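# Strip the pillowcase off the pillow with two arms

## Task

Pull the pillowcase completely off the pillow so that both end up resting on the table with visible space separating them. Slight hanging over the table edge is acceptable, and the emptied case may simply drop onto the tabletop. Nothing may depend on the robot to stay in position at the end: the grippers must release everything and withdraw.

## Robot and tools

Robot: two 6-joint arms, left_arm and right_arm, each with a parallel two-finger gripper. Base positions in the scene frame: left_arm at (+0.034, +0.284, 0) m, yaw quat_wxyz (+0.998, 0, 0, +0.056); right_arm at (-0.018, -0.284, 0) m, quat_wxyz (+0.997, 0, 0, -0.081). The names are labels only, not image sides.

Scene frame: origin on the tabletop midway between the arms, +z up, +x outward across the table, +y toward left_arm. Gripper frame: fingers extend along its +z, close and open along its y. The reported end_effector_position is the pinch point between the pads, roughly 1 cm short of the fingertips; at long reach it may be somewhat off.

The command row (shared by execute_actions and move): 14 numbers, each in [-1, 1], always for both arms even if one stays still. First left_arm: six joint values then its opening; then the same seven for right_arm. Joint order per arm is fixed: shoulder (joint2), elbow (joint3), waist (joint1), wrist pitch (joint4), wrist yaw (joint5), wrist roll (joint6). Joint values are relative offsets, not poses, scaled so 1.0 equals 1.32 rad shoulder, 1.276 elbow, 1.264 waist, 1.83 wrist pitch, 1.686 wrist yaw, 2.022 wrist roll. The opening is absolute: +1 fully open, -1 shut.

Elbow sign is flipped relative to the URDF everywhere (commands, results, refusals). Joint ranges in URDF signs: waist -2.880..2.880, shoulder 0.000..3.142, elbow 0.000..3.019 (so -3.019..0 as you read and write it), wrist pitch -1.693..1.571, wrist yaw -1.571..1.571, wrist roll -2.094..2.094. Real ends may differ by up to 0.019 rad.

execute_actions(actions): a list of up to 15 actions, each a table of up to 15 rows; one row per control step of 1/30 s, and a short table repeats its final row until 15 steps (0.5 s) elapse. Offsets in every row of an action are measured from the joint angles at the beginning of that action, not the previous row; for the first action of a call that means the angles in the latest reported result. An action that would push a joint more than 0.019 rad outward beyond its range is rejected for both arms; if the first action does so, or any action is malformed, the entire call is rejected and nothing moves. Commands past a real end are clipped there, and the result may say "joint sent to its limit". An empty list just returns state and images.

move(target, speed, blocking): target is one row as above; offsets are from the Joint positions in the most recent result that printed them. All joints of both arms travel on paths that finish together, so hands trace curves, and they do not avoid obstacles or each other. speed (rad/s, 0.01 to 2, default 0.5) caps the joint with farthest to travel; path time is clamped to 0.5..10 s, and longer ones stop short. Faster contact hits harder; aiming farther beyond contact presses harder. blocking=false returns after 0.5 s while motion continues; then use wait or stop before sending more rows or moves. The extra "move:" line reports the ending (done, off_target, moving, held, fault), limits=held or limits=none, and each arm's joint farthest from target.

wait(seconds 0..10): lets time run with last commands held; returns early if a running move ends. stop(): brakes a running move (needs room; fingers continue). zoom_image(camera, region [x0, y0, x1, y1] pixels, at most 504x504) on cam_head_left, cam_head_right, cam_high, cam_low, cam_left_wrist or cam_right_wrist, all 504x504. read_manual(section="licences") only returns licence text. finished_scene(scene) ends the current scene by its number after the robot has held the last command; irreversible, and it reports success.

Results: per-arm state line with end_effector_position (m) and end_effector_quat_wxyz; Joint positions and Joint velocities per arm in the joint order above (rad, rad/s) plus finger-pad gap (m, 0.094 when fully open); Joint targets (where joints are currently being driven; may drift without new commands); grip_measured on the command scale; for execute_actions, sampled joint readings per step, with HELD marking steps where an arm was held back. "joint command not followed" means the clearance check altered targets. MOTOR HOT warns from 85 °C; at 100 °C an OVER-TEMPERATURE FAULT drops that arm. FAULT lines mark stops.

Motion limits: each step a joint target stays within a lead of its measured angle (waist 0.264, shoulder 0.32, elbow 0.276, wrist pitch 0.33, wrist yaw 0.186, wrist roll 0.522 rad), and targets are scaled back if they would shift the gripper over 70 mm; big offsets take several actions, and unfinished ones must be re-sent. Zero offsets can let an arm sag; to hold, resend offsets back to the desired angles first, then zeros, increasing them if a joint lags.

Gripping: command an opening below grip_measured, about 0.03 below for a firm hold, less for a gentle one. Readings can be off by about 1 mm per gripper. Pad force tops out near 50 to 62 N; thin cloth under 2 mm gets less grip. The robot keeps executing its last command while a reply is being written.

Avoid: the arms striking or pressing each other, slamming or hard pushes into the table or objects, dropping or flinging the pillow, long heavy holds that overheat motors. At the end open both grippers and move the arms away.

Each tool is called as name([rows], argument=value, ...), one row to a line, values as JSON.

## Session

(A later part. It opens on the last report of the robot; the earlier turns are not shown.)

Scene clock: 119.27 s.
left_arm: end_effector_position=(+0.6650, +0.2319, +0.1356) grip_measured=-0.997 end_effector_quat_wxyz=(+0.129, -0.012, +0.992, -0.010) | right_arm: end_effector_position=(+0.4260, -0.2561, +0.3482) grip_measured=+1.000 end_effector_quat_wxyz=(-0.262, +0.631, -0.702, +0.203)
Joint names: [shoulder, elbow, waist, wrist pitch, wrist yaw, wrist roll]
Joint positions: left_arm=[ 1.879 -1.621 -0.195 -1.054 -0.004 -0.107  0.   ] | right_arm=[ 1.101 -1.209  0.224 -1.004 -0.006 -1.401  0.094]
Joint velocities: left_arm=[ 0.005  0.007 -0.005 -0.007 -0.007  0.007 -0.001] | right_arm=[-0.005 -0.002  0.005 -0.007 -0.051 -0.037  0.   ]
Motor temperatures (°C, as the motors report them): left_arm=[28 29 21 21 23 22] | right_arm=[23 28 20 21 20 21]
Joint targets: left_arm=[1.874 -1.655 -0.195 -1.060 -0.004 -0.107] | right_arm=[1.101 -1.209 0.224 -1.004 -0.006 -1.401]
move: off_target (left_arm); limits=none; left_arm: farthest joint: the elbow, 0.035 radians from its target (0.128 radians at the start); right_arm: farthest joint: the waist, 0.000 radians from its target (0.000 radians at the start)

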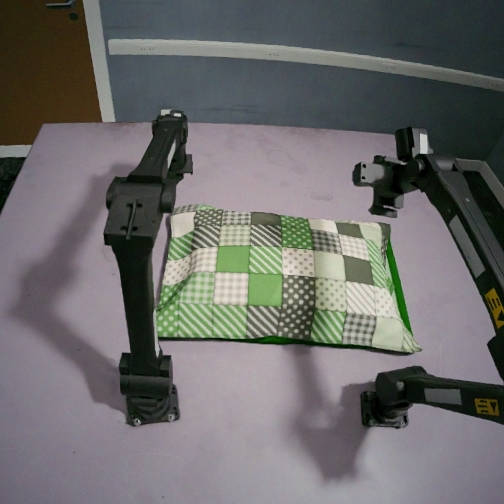

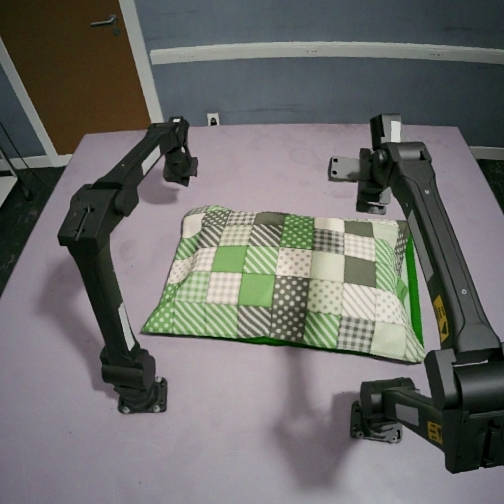

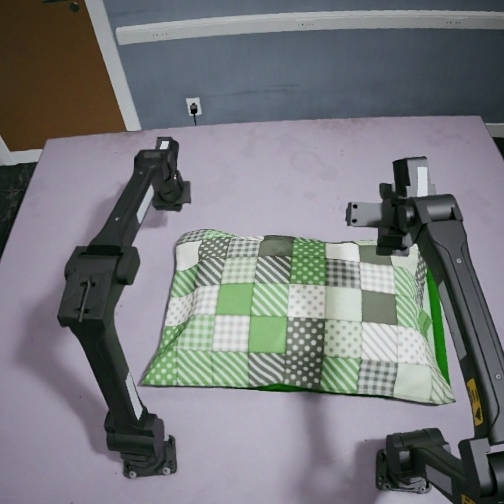

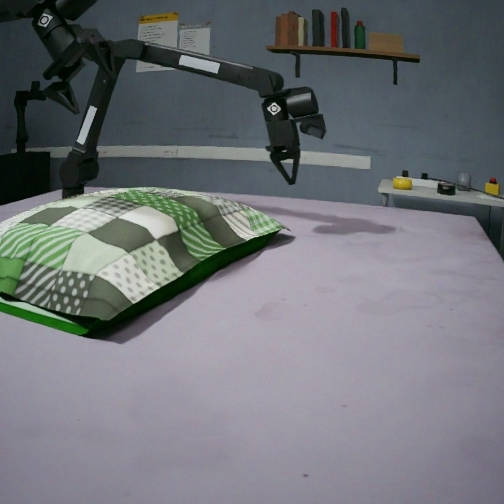

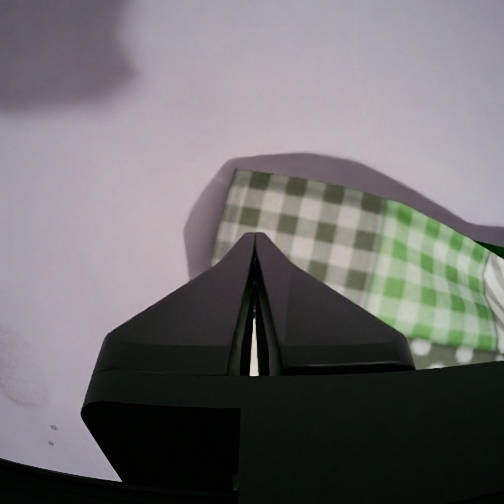

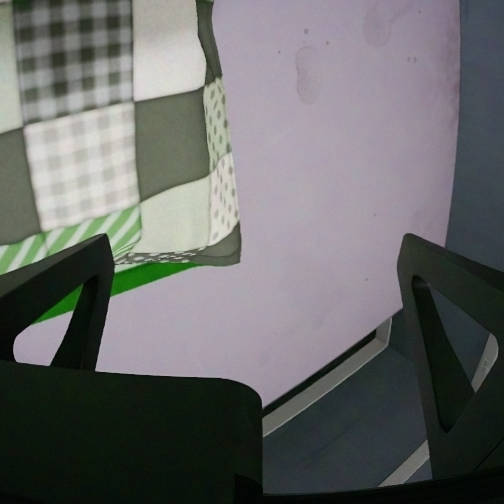

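move(target=[0.062,0.18,-0.016,0.086,0,0,1,0,0,0,0,0,0,1], speed=0.3)

move(target=[0,0,0,0,0,0,-1,0,0,0,0,0,0,1])

move(target=[-0.12,-0.1,0,-0.05,0,0,-1,0,0,0,0,0,0,1])

Scene clock: 130.00 s.
left_arm: end_effector_position=(+0.6065, +0.2291, +0.0142) grip_measured=+1.000 end_effector_quat_wxyz=(+0.058, -0.005, +0.998, -0.005) | right_arm: end_effector_position=(+0.4260, -0.2561, +0.3482) grip_measured=+1.000 end_effector_quat_wxyz=(-0.262, +0.631, -0.702, +0.203)
Joint names: [shoulder, elbow, waist, wrist pitch, wrist yaw, wrist roll]
Joint positions: left_arm=[ 1.941 -1.388 -0.208 -0.902 -0.003 -0.107  0.094] | right_arm=[ 1.101 -1.209  0.224 -1.004 -0.006 -1.401  0.094]
Joint velocities: left_arm=[ 0.005 -0.012 -0.005 -0.002  0.007 -0.022  0.   ] | right_arm=[-0.024 -0.002 -0.005 -0.002  0.037  0.022  0.   ]
Motor temperatures (°C, as the motors report them): left_arm=[28 29 21 21 23 22] | right_arm=[23 28 20 21 20 21]
Joint targets: left_arm=[1.961 -1.391 -0.216 -0.896 -0.004 -0.107] | right_arm=[1.101 -1.209 0.224 -1.004 -0.006 -1.401]
move: done; limits=none; left_arm: farthest joint: the shoulder, 0.020 radians from its target (0.082 radians at the start); right_arm: farthest joint: the waist, 0.000 radians from its target (0.000 radians at the start)

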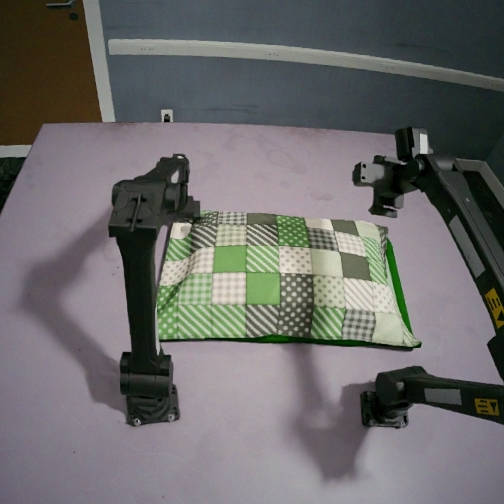

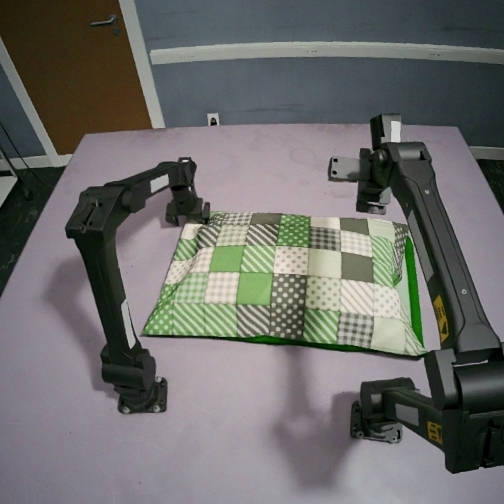

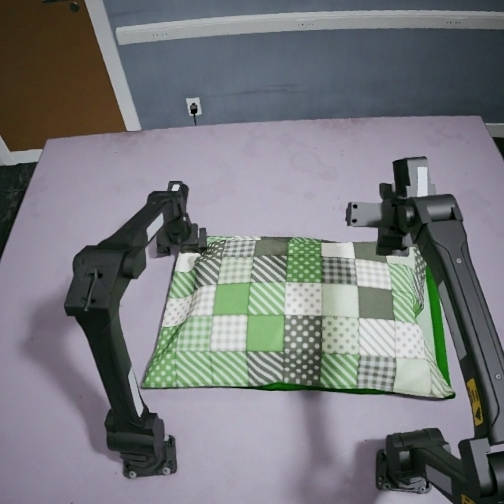

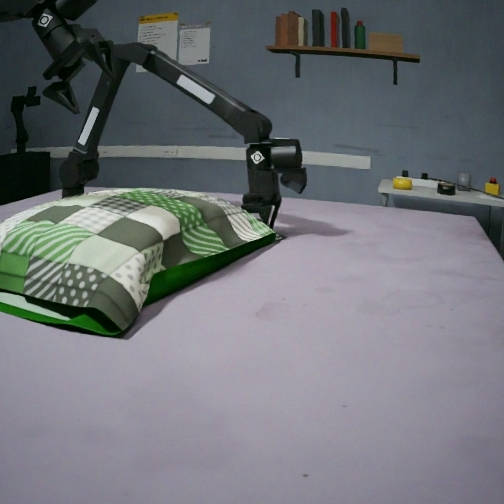

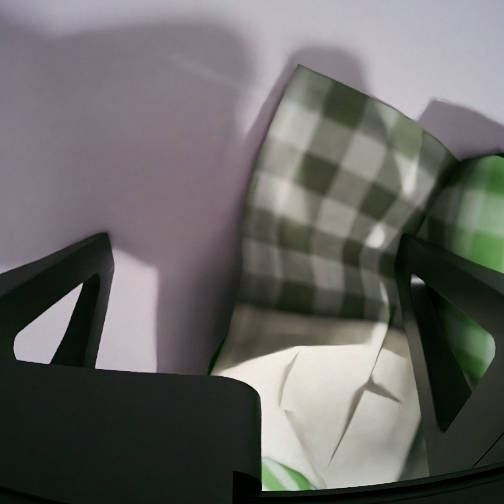

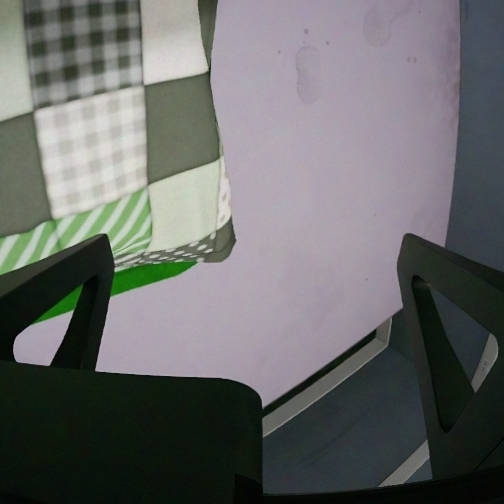

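Scene clock: 130.50 s.
left_arm: end_effector_position=(+0.6064, +0.2284, +0.0142) grip_measured=-0.975 end_effector_quat_wxyz=(+0.058, -0.005, +0.998, -0.006) | right_arm: end_effector_position=(+0.4260, -0.2561, +0.3482) grip_measured=+1.000 end_effector_quat_wxyz=(-0.262, +0.631, -0.702, +0.203)
Joint names: [shoulder, elbow, waist, wrist pitch, wrist yaw, wrist roll]
Joint positions: left_arm=[ 1.941 -1.388 -0.209 -0.902 -0.    -0.107  0.001] | right_arm=[ 1.101 -1.209  0.224 -1.004 -0.006 -1.401  0.094]
Joint velocities: left_arm=[-0.005  0.027 -0.005 -0.002 -0.11  -0.051 -0.001] | right_arm=[-0.005 -0.002 -0.005 -0.027  0.022 -0.051  0.   ]
Motor temperatures (°C, as the motors report them): left_arm=[28 29 21 21 23 22] | right_arm=[23 28 20 21 20 21]
Joint targets: left_arm=[1.941 -1.388 -0.208 -0.902 -0.003 -0.107] | right_arm=[1.101 -1.209 0.224 -1.004 -0.006 -1.401]
move: done; limits=none; left_arm: farthest joint: the wrist yaw, 0.003 radians from its target (0.000 radians at the start); right_arm: farthest joint: the waist, 0.000 radians from its target (0.000 radians at the start)

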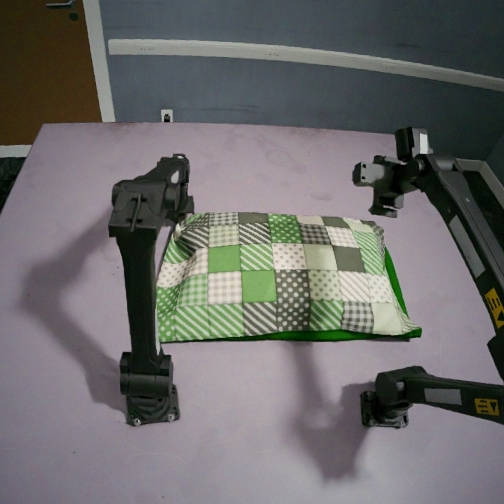

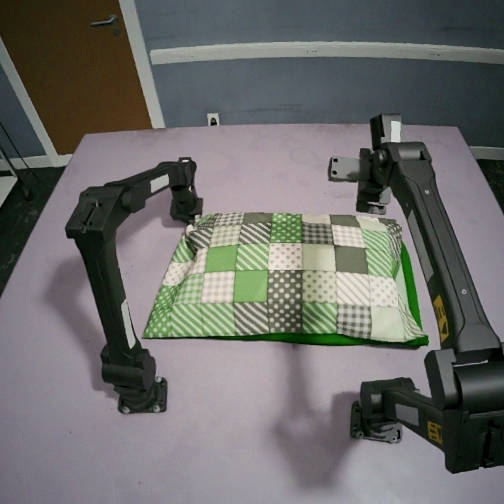

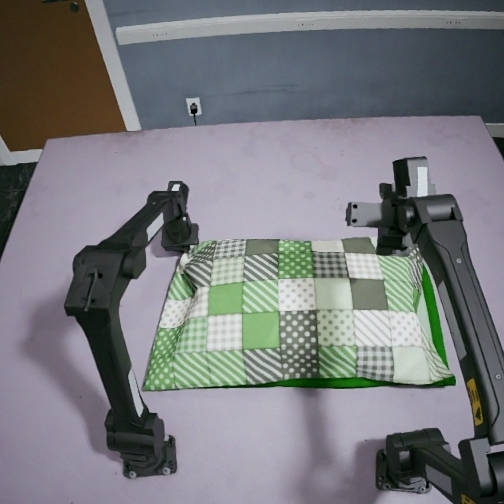

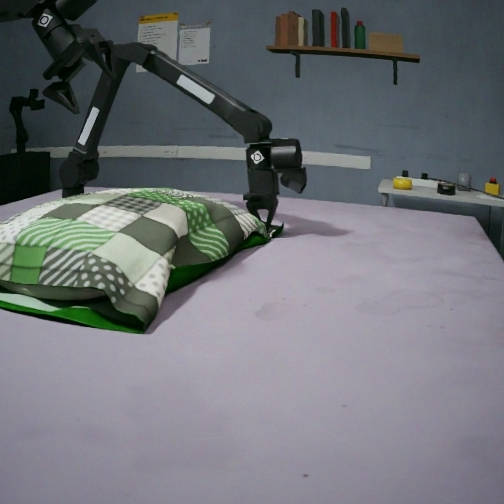

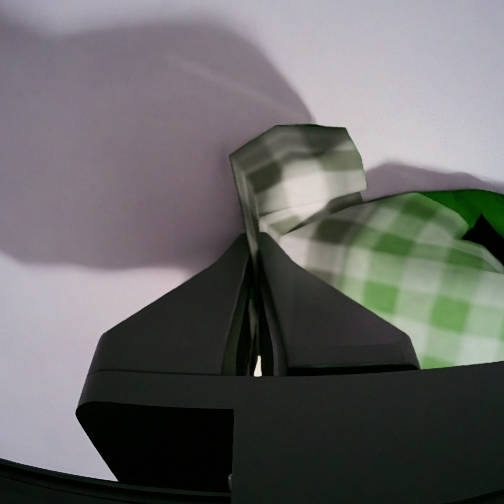

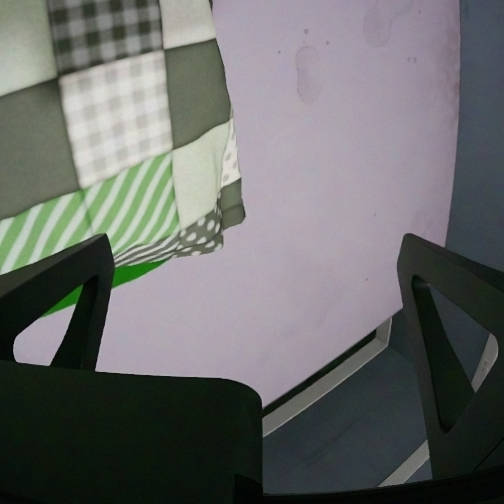

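Scene clock: 131.43 s.
left_arm: end_effector_position=(+0.6261, +0.2231, +0.1217) grip_measured=-0.975 end_effector_quat_wxyz=(+0.123, -0.003, +0.992, -0.015) | right_arm: end_effector_position=(+0.4260, -0.2561, +0.3482) grip_measured=+1.000 end_effector_quat_wxyz=(-0.262, +0.631, -0.702, +0.203)
Joint names: [shoulder, elbow, waist, wrist pitch, wrist yaw, wrist roll]
Joint positions: left_arm=[ 1.8   -1.47  -0.213 -0.992  0.004 -0.107  0.001] | right_arm=[ 1.101 -1.209  0.224 -1.004 -0.006 -1.401  0.094]
Joint velocities: left_arm=[ 0.005  0.007 -0.005 -0.002 -0.007  0.022 -0.   ] | right_arm=[ 0.015  0.002 -0.015 -0.002  0.022 -0.125  0.   ]
Motor temperatures (°C, as the motors report them): left_arm=[28 29 21 21 23 22] | right_arm=[23 28 20 21 20 21]
Joint targets: left_arm=[1.783 -1.516 -0.208 -0.994 -0.000 -0.107] | right_arm=[1.101 -1.209 0.224 -1.004 -0.006 -1.401]
move: off_target (left_arm); limits=none; left_arm: farthest joint: the elbow, 0.046 radians from its target (0.127 radians at the start); right_arm: farthest joint: the waist, 0.000 radians from its target (0.000 radians at the start)

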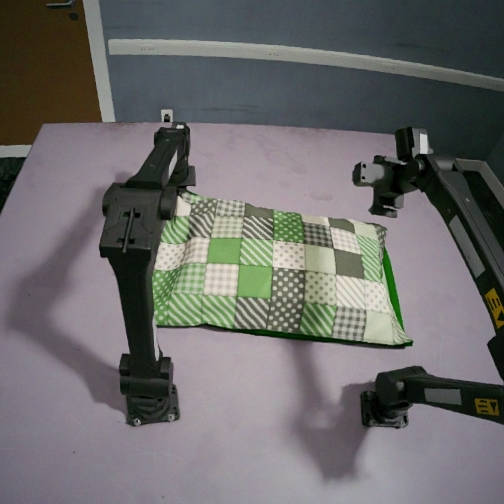

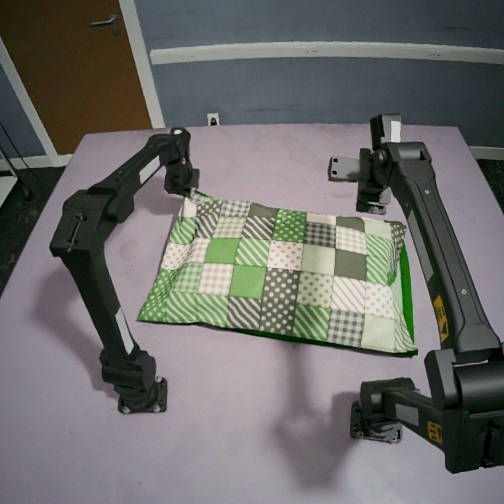

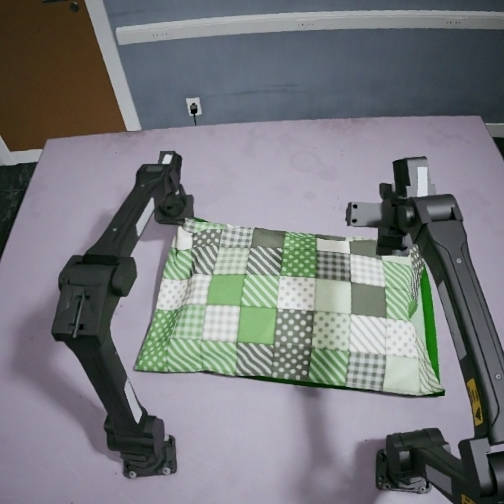

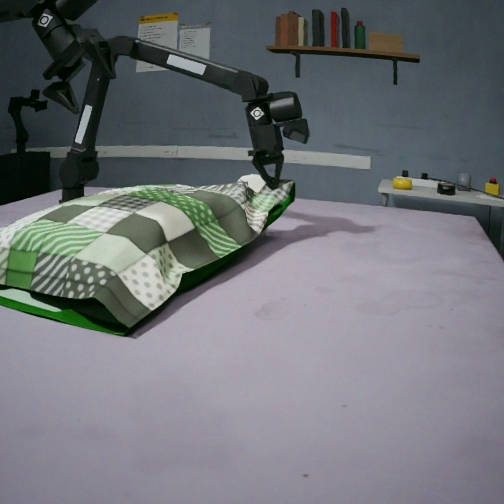

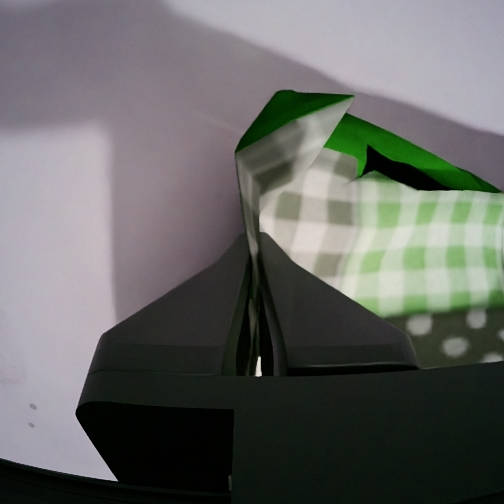

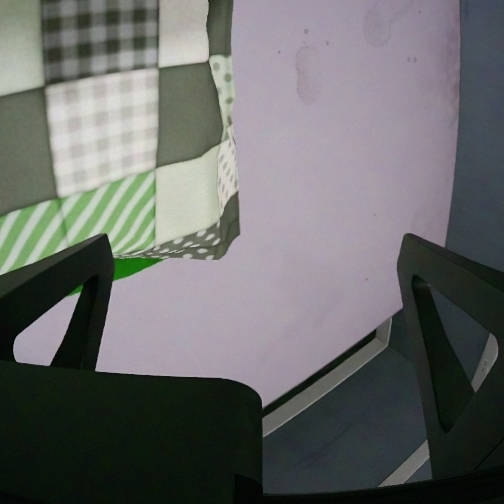

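move(target=[-0.265,-0.6,-0.1,0.38,0,0,-1,0,0,-0.65,0,0,0,1], speed=0.25)

Scene clock: 144.83 s.
left_arm: end_effector_position=(+0.7486, +0.1199, +0.2452) grip_measured=-0.975 end_effector_quat_wxyz=(+0.419, +0.054, +0.903, -0.073) | right_arm: end_effector_position=(+0.3076, -0.5872, +0.3482) grip_measured=+1.000 end_effector_quat_wxyz=(+0.160, -0.302, +0.894, -0.290)
Joint names: [shoulder, elbow, waist, wrist pitch, wrist yaw, wrist roll]
Joint positions: left_arm=[ 1.793 -1.575 -0.336 -0.474  0.006 -0.107  0.001] | right_arm=[ 1.101 -1.209 -0.59  -1.004 -0.006 -1.401  0.094]
Joint velocities: left_arm=[-0.005  0.022 -0.015 -0.017  0.037 -0.022  0.   ] | right_arm=[ 0.005 -0.007 -0.024 -0.007  0.037 -0.022  0.   ]
Motor temperatures (°C, as the motors report them): left_arm=[28 31 21 21 23 22] | right_arm=[23 28 20 21 20 21]
Joint targets: left_arm=[1.733 -1.627 -0.337 -0.441 0.005 -0.107] | right_arm=[1.101 -1.209 -0.598 -1.004 -0.006 -1.401]
move: off_target (left_arm); limits=none; left_arm: farthest joint: the elbow, 0.661 radians from its target (0.766 radians at the start); right_arm: farthest joint: the waist, 0.008 radians from its target (0.821 radians at the start)

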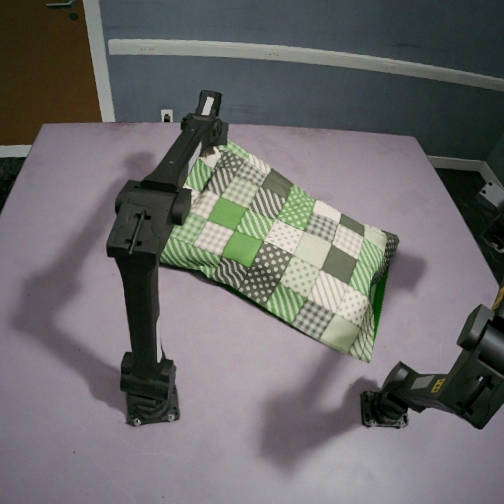

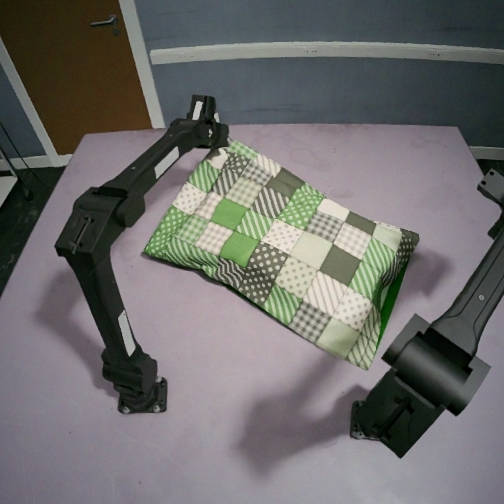

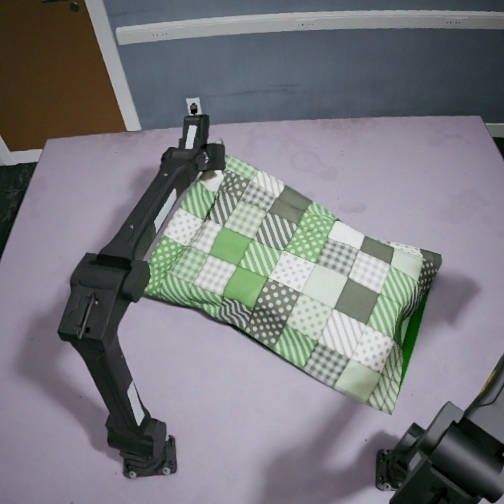

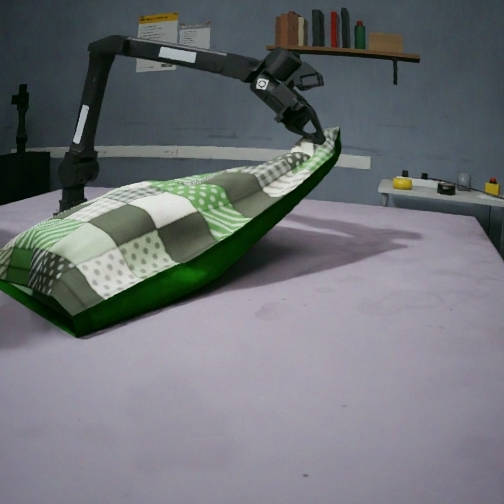

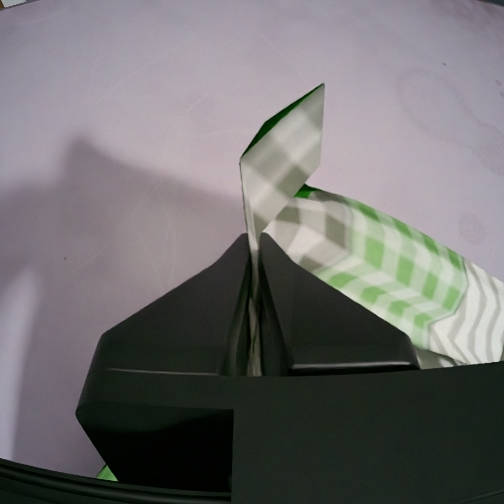

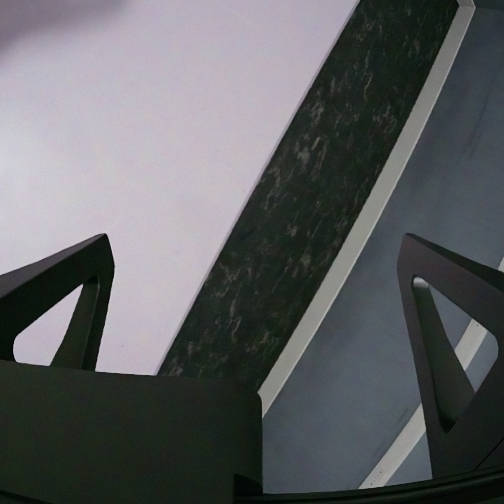

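move(target=[0,0,0,0,0,0,-1,0.44,0.72,-0.03,1.0,-0.886,0.693,1], speed=1)

Scene clock: 170.53 s.
left_arm: end_effector_position=(+0.7428, +0.1213, +0.2315) grip_measured=-0.975 end_effector_quat_wxyz=(+0.406, +0.054, +0.909, -0.070) | right_arm: end_effector_position=(+0.2966, -0.3523, +0.0800) grip_measured=+1.000 end_effector_quat_wxyz=(+0.556, -0.067, +0.718, +0.414)
Joint names: [shoulder, elbow, waist, wrist pitch, wrist yaw, wrist roll]
Joint positions: left_arm=[ 1.794 -1.554 -0.336 -0.481  0.006 -0.107  0.001] | right_arm=[ 1.665 -0.289 -0.613  0.812 -1.497 -0.015  0.094]
Joint velocities: left_arm=[-0.005 -0.022  0.005 -0.027  0.051  0.007 -0.001] | right_arm=[ 0.005  0.012 -0.005 -0.012 -0.051  0.066  0.   ]
Motor temperatures (°C, as the motors report them): left_arm=[30 34 21 21 23 22] | right_arm=[23 28 20 21 20 21]
Joint targets: left_arm=[1.793 -1.575 -0.336 -0.474 0.006 -0.107] | right_arm=[1.682 -0.290 -0.628 0.826 -1.500 0.000]
move: off_target (left_arm); limits=none; left_arm: farthest joint: the elbow, 0.021 radians from its target (0.000 radians at the start); right_arm: farthest joint: the shoulder, 0.017 radians from its target (0.581 radians at the start)

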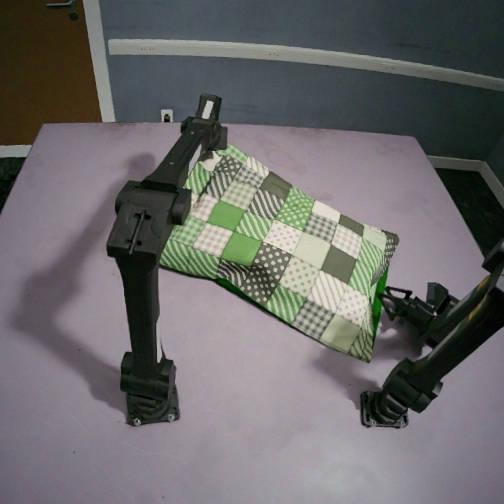

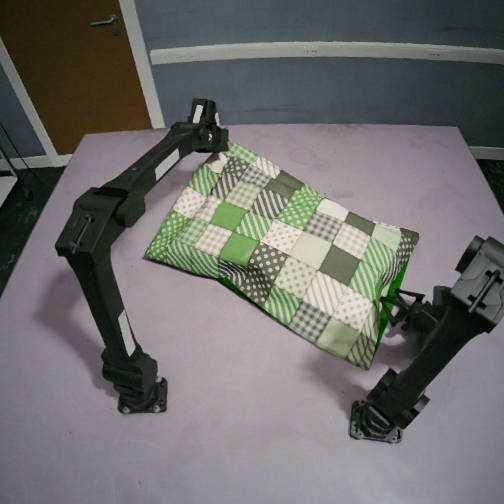

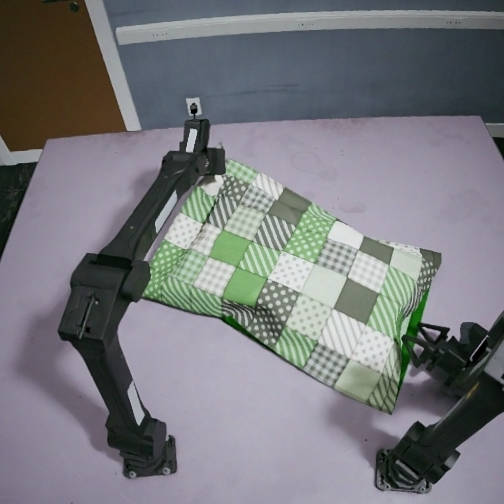

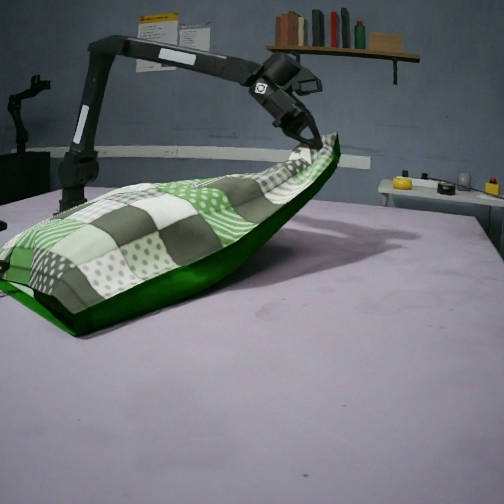

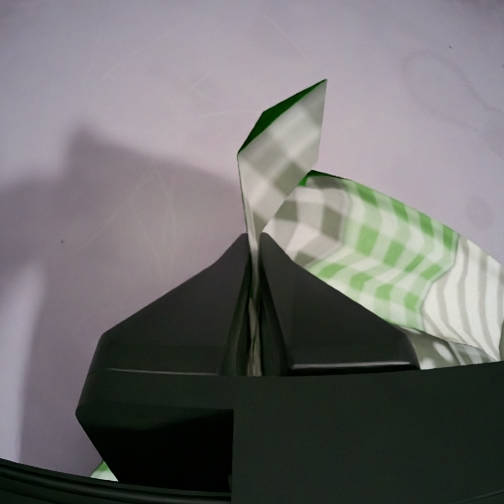

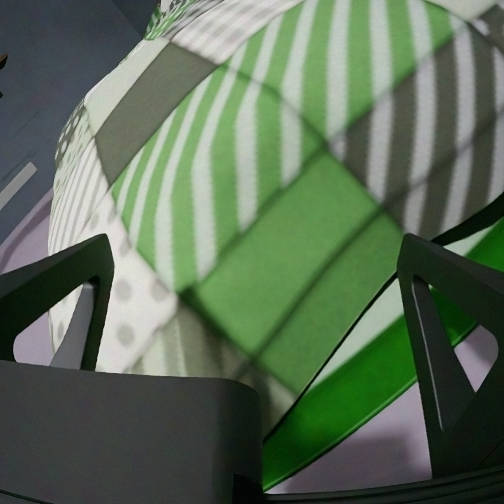

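move(target=[0,0,0,0,0,0,-1,0,0,0,0,0,0.42,0.2], speed=1)

Scene clock: 182.13 s.
left_arm: end_effector_position=(+0.7378, +0.1224, +0.2208) grip_measured=-0.975 end_effector_quat_wxyz=(+0.396, +0.055, +0.914, -0.069) | right_arm: end_effector_position=(+0.2966, -0.3523, +0.0800) grip_measured=+0.202 end_effector_quat_wxyz=(+0.340, +0.229, +0.684, +0.604)
Joint names: [shoulder, elbow, waist, wrist pitch, wrist yaw, wrist roll]
Joint positions: left_arm=[ 1.795 -1.537 -0.336 -0.484  0.006 -0.107  0.001] | right_arm=[ 1.665 -0.289 -0.613  0.812 -1.497  0.818  0.056]
Joint velocities: left_arm=[-0.015  0.007  0.005  0.002 -0.066 -0.081 -0.001] | right_arm=[-0.015 -0.007 -0.024  0.002  0.022 -0.081 -0.001]
Motor temperatures (°C, as the motors report them): left_arm=[29 33 21 21 23 22] | right_arm=[23 26 20 21 20 21]
Joint targets: left_arm=[1.795 -1.554 -0.336 -0.481 0.006 -0.107] | right_arm=[1.665 -0.289 -0.613 0.812 -1.497 0.834]
move: done; limits=none; left_arm: farthest joint: the elbow, 0.017 radians from its target (0.000 radians at the start); right_arm: farthest joint: the wrist roll, 0.016 radians from its target (0.849 radians at the start)

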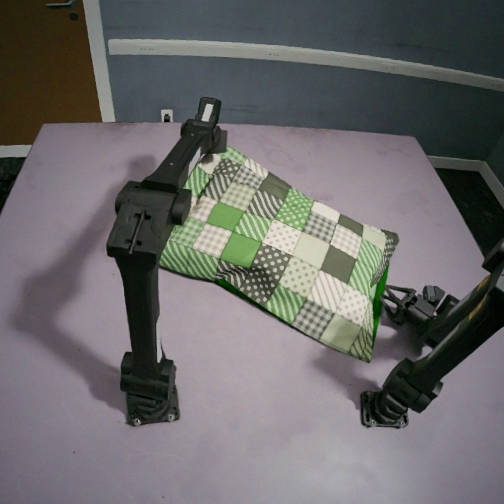

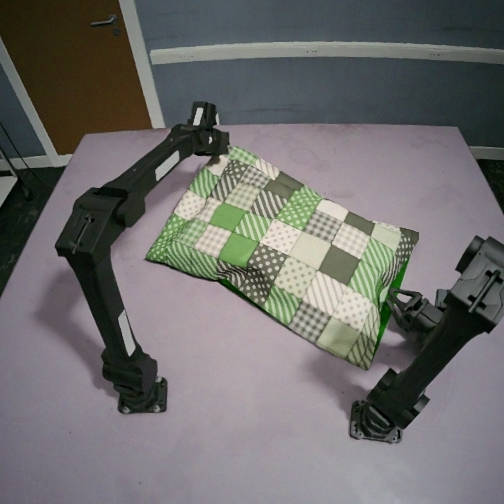

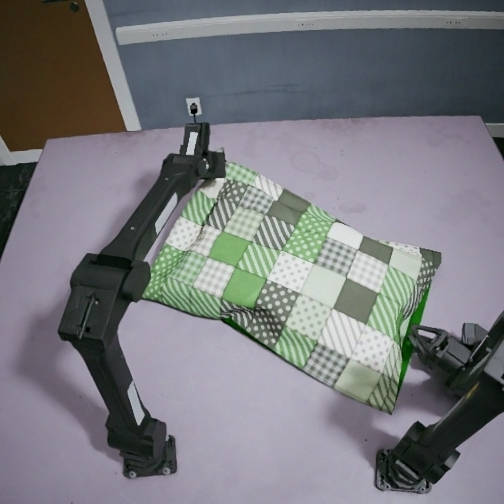

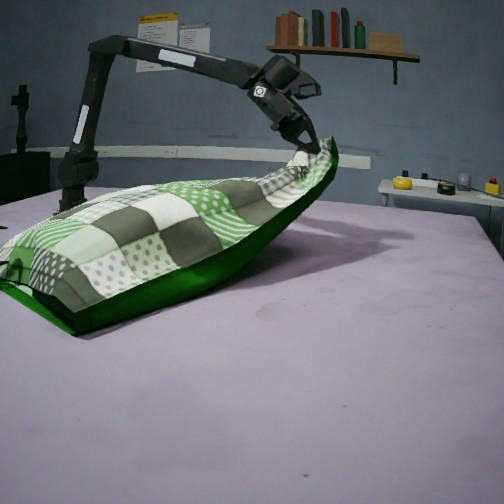

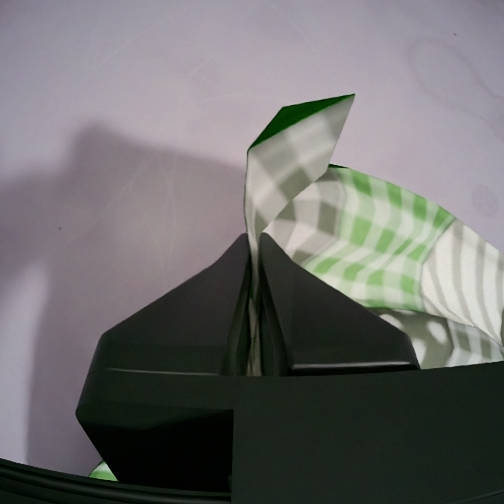

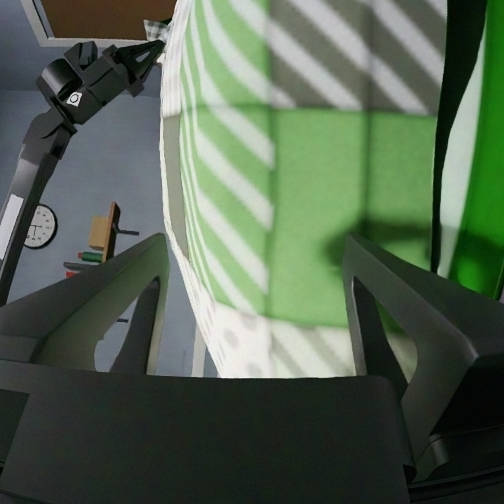

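move(target=[0,0,0,0,0,0,-1,0.15,0,-0.12,-0.1,0,-0.08,-0.3])

Scene clock: 199.43 s.
left_arm: end_effector_position=(+0.7339, +0.1233, +0.2128) grip_measured=-0.975 end_effector_quat_wxyz=(+0.389, +0.055, +0.917, -0.068) | right_arm: end_effector_position=(+0.2755, -0.3777, +0.0537) grip_measured=-0.298 end_effector_quat_wxyz=(+0.316, +0.308, +0.642, +0.627)
Joint names: [shoulder, elbow, waist, wrist pitch, wrist yaw, wrist roll]
Joint positions: left_arm=[ 1.795 -1.523 -0.336 -0.486  0.006 -0.107  0.001] | right_arm=[ 1.763 -0.299 -0.738  0.66  -1.551  0.747  0.033]
Joint velocities: left_arm=[-0.015  0.002  0.005  0.002 -0.066  0.051  0.   ] | right_arm=[-0.015  0.012 -0.005 -0.017 -0.022 -0.066  0.001]
Motor temperatures (°C, as the motors report them): left_arm=[29 32 21 21 23 22] | right_arm=[23 25 20 21 20 21]
Joint targets: left_arm=[1.795 -1.537 -0.336 -0.484 0.006 -0.107] | right_arm=[1.863 -0.289 -0.764 0.629 -1.497 0.656]
move: off_target (right_arm); limits=none; left_arm: farthest joint: the elbow, 0.014 radians from its target (0.000 radians at the start); right_arm: farthest joint: the shoulder, 0.100 radians from its target (0.198 radians at the start)

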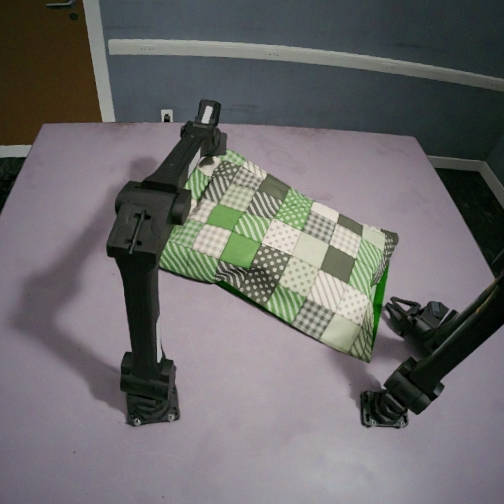

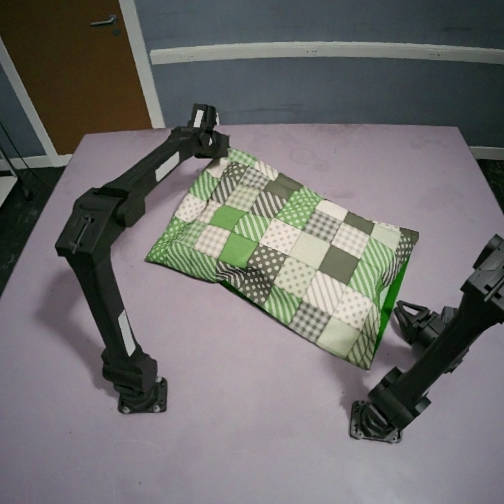

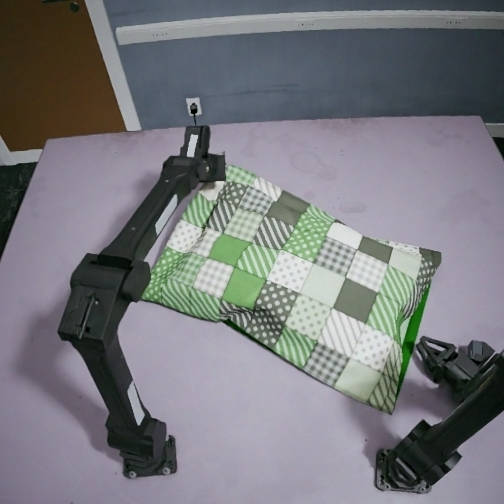

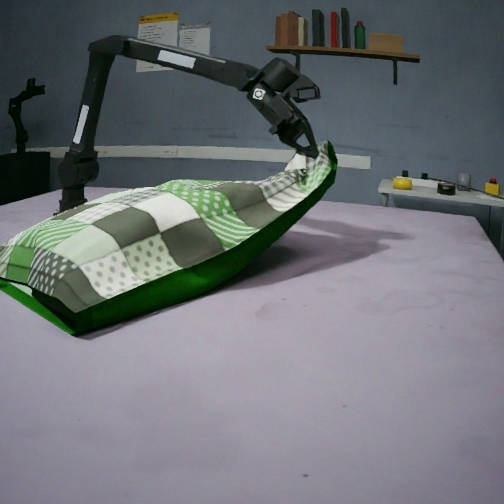

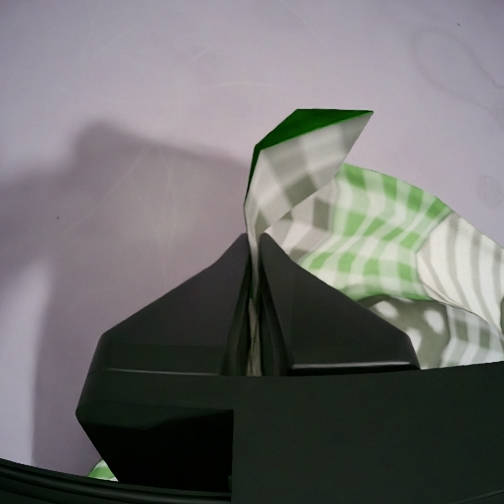

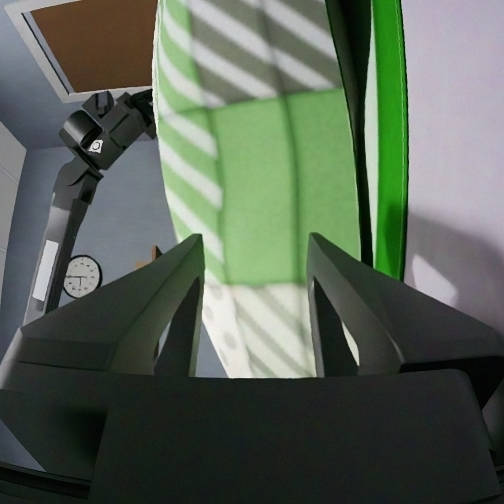

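move(target=[0,0,0,0,0,0,-1,-0.23,-0.22,0.16,-0.724,0.386,-0.37,-0.2], speed=0.8)

Scene clock: 213.23 s.
left_arm: end_effector_position=(+0.7304, +0.1241, +0.2057) grip_measured=-0.975 end_effector_quat_wxyz=(+0.384, +0.055, +0.919, -0.067) | right_arm: end_effector_position=(+0.2843, -0.3664, +0.0308) grip_measured=-0.202 end_effector_quat_wxyz=(+0.148, +0.319, +0.841, +0.411)
Joint names: [shoulder, elbow, waist, wrist pitch, wrist yaw, wrist roll]
Joint positions: left_arm=[ 1.795 -1.51  -0.336 -0.486  0.006 -0.107  0.001] | right_arm=[ 1.468 -0.551 -0.549 -0.656 -0.904  0.014  0.037]
Joint velocities: left_arm=[ 0.005  0.022 -0.005 -0.002 -0.11  -0.066 -0.001] | right_arm=[-0.015 -0.017 -0.015 -0.012  0.022 -0.007  0.001]
Motor temperatures (°C, as the motors report them): left_arm=[29 32 21 21 23 22] | right_arm=[23 25 20 21 22 21]
Joint targets: left_arm=[1.795 -1.522 -0.336 -0.486 0.006 -0.107] | right_arm=[1.459 -0.580 -0.536 -0.665 -0.900 -0.001]
move: off_target (right_arm); limits=none; left_arm: farthest joint: the elbow, 0.013 radians from its target (0.000 radians at the start); right_arm: farthest joint: the elbow, 0.029 radians from its target (0.281 radians at the start)

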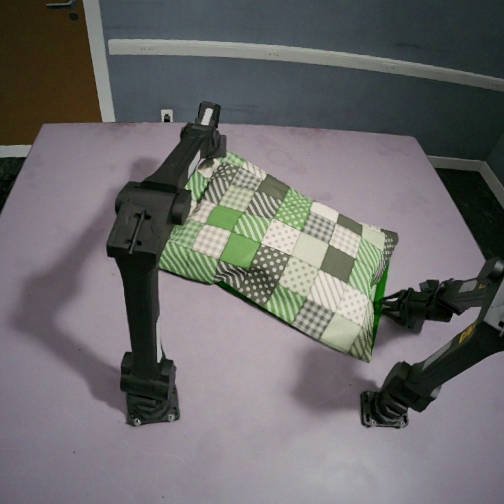

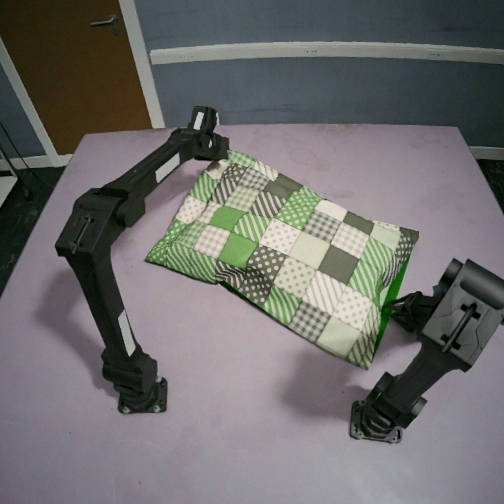

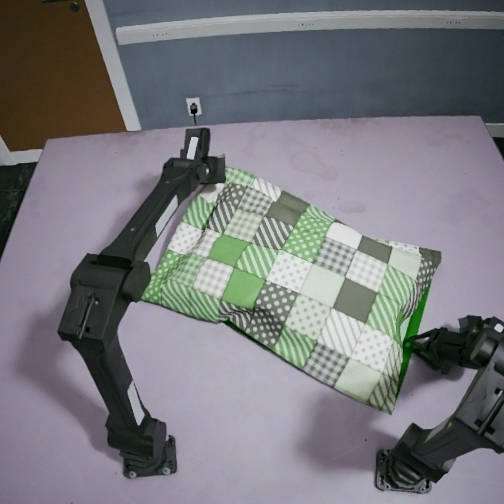

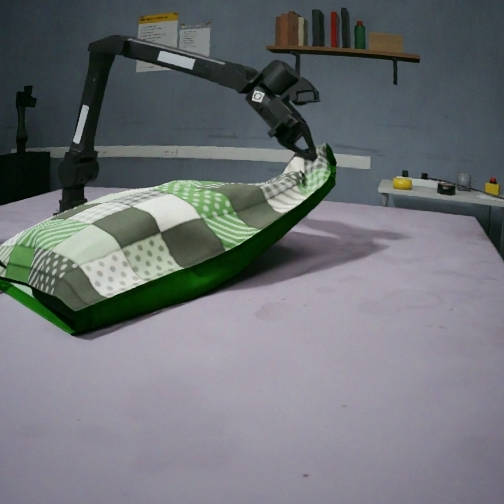

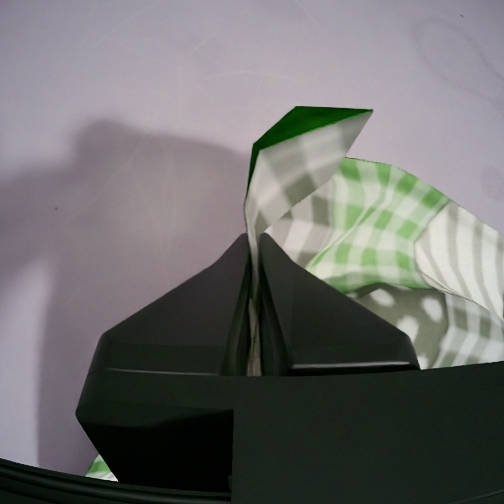

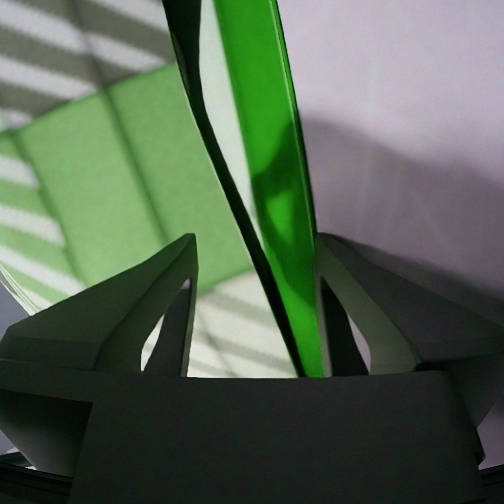

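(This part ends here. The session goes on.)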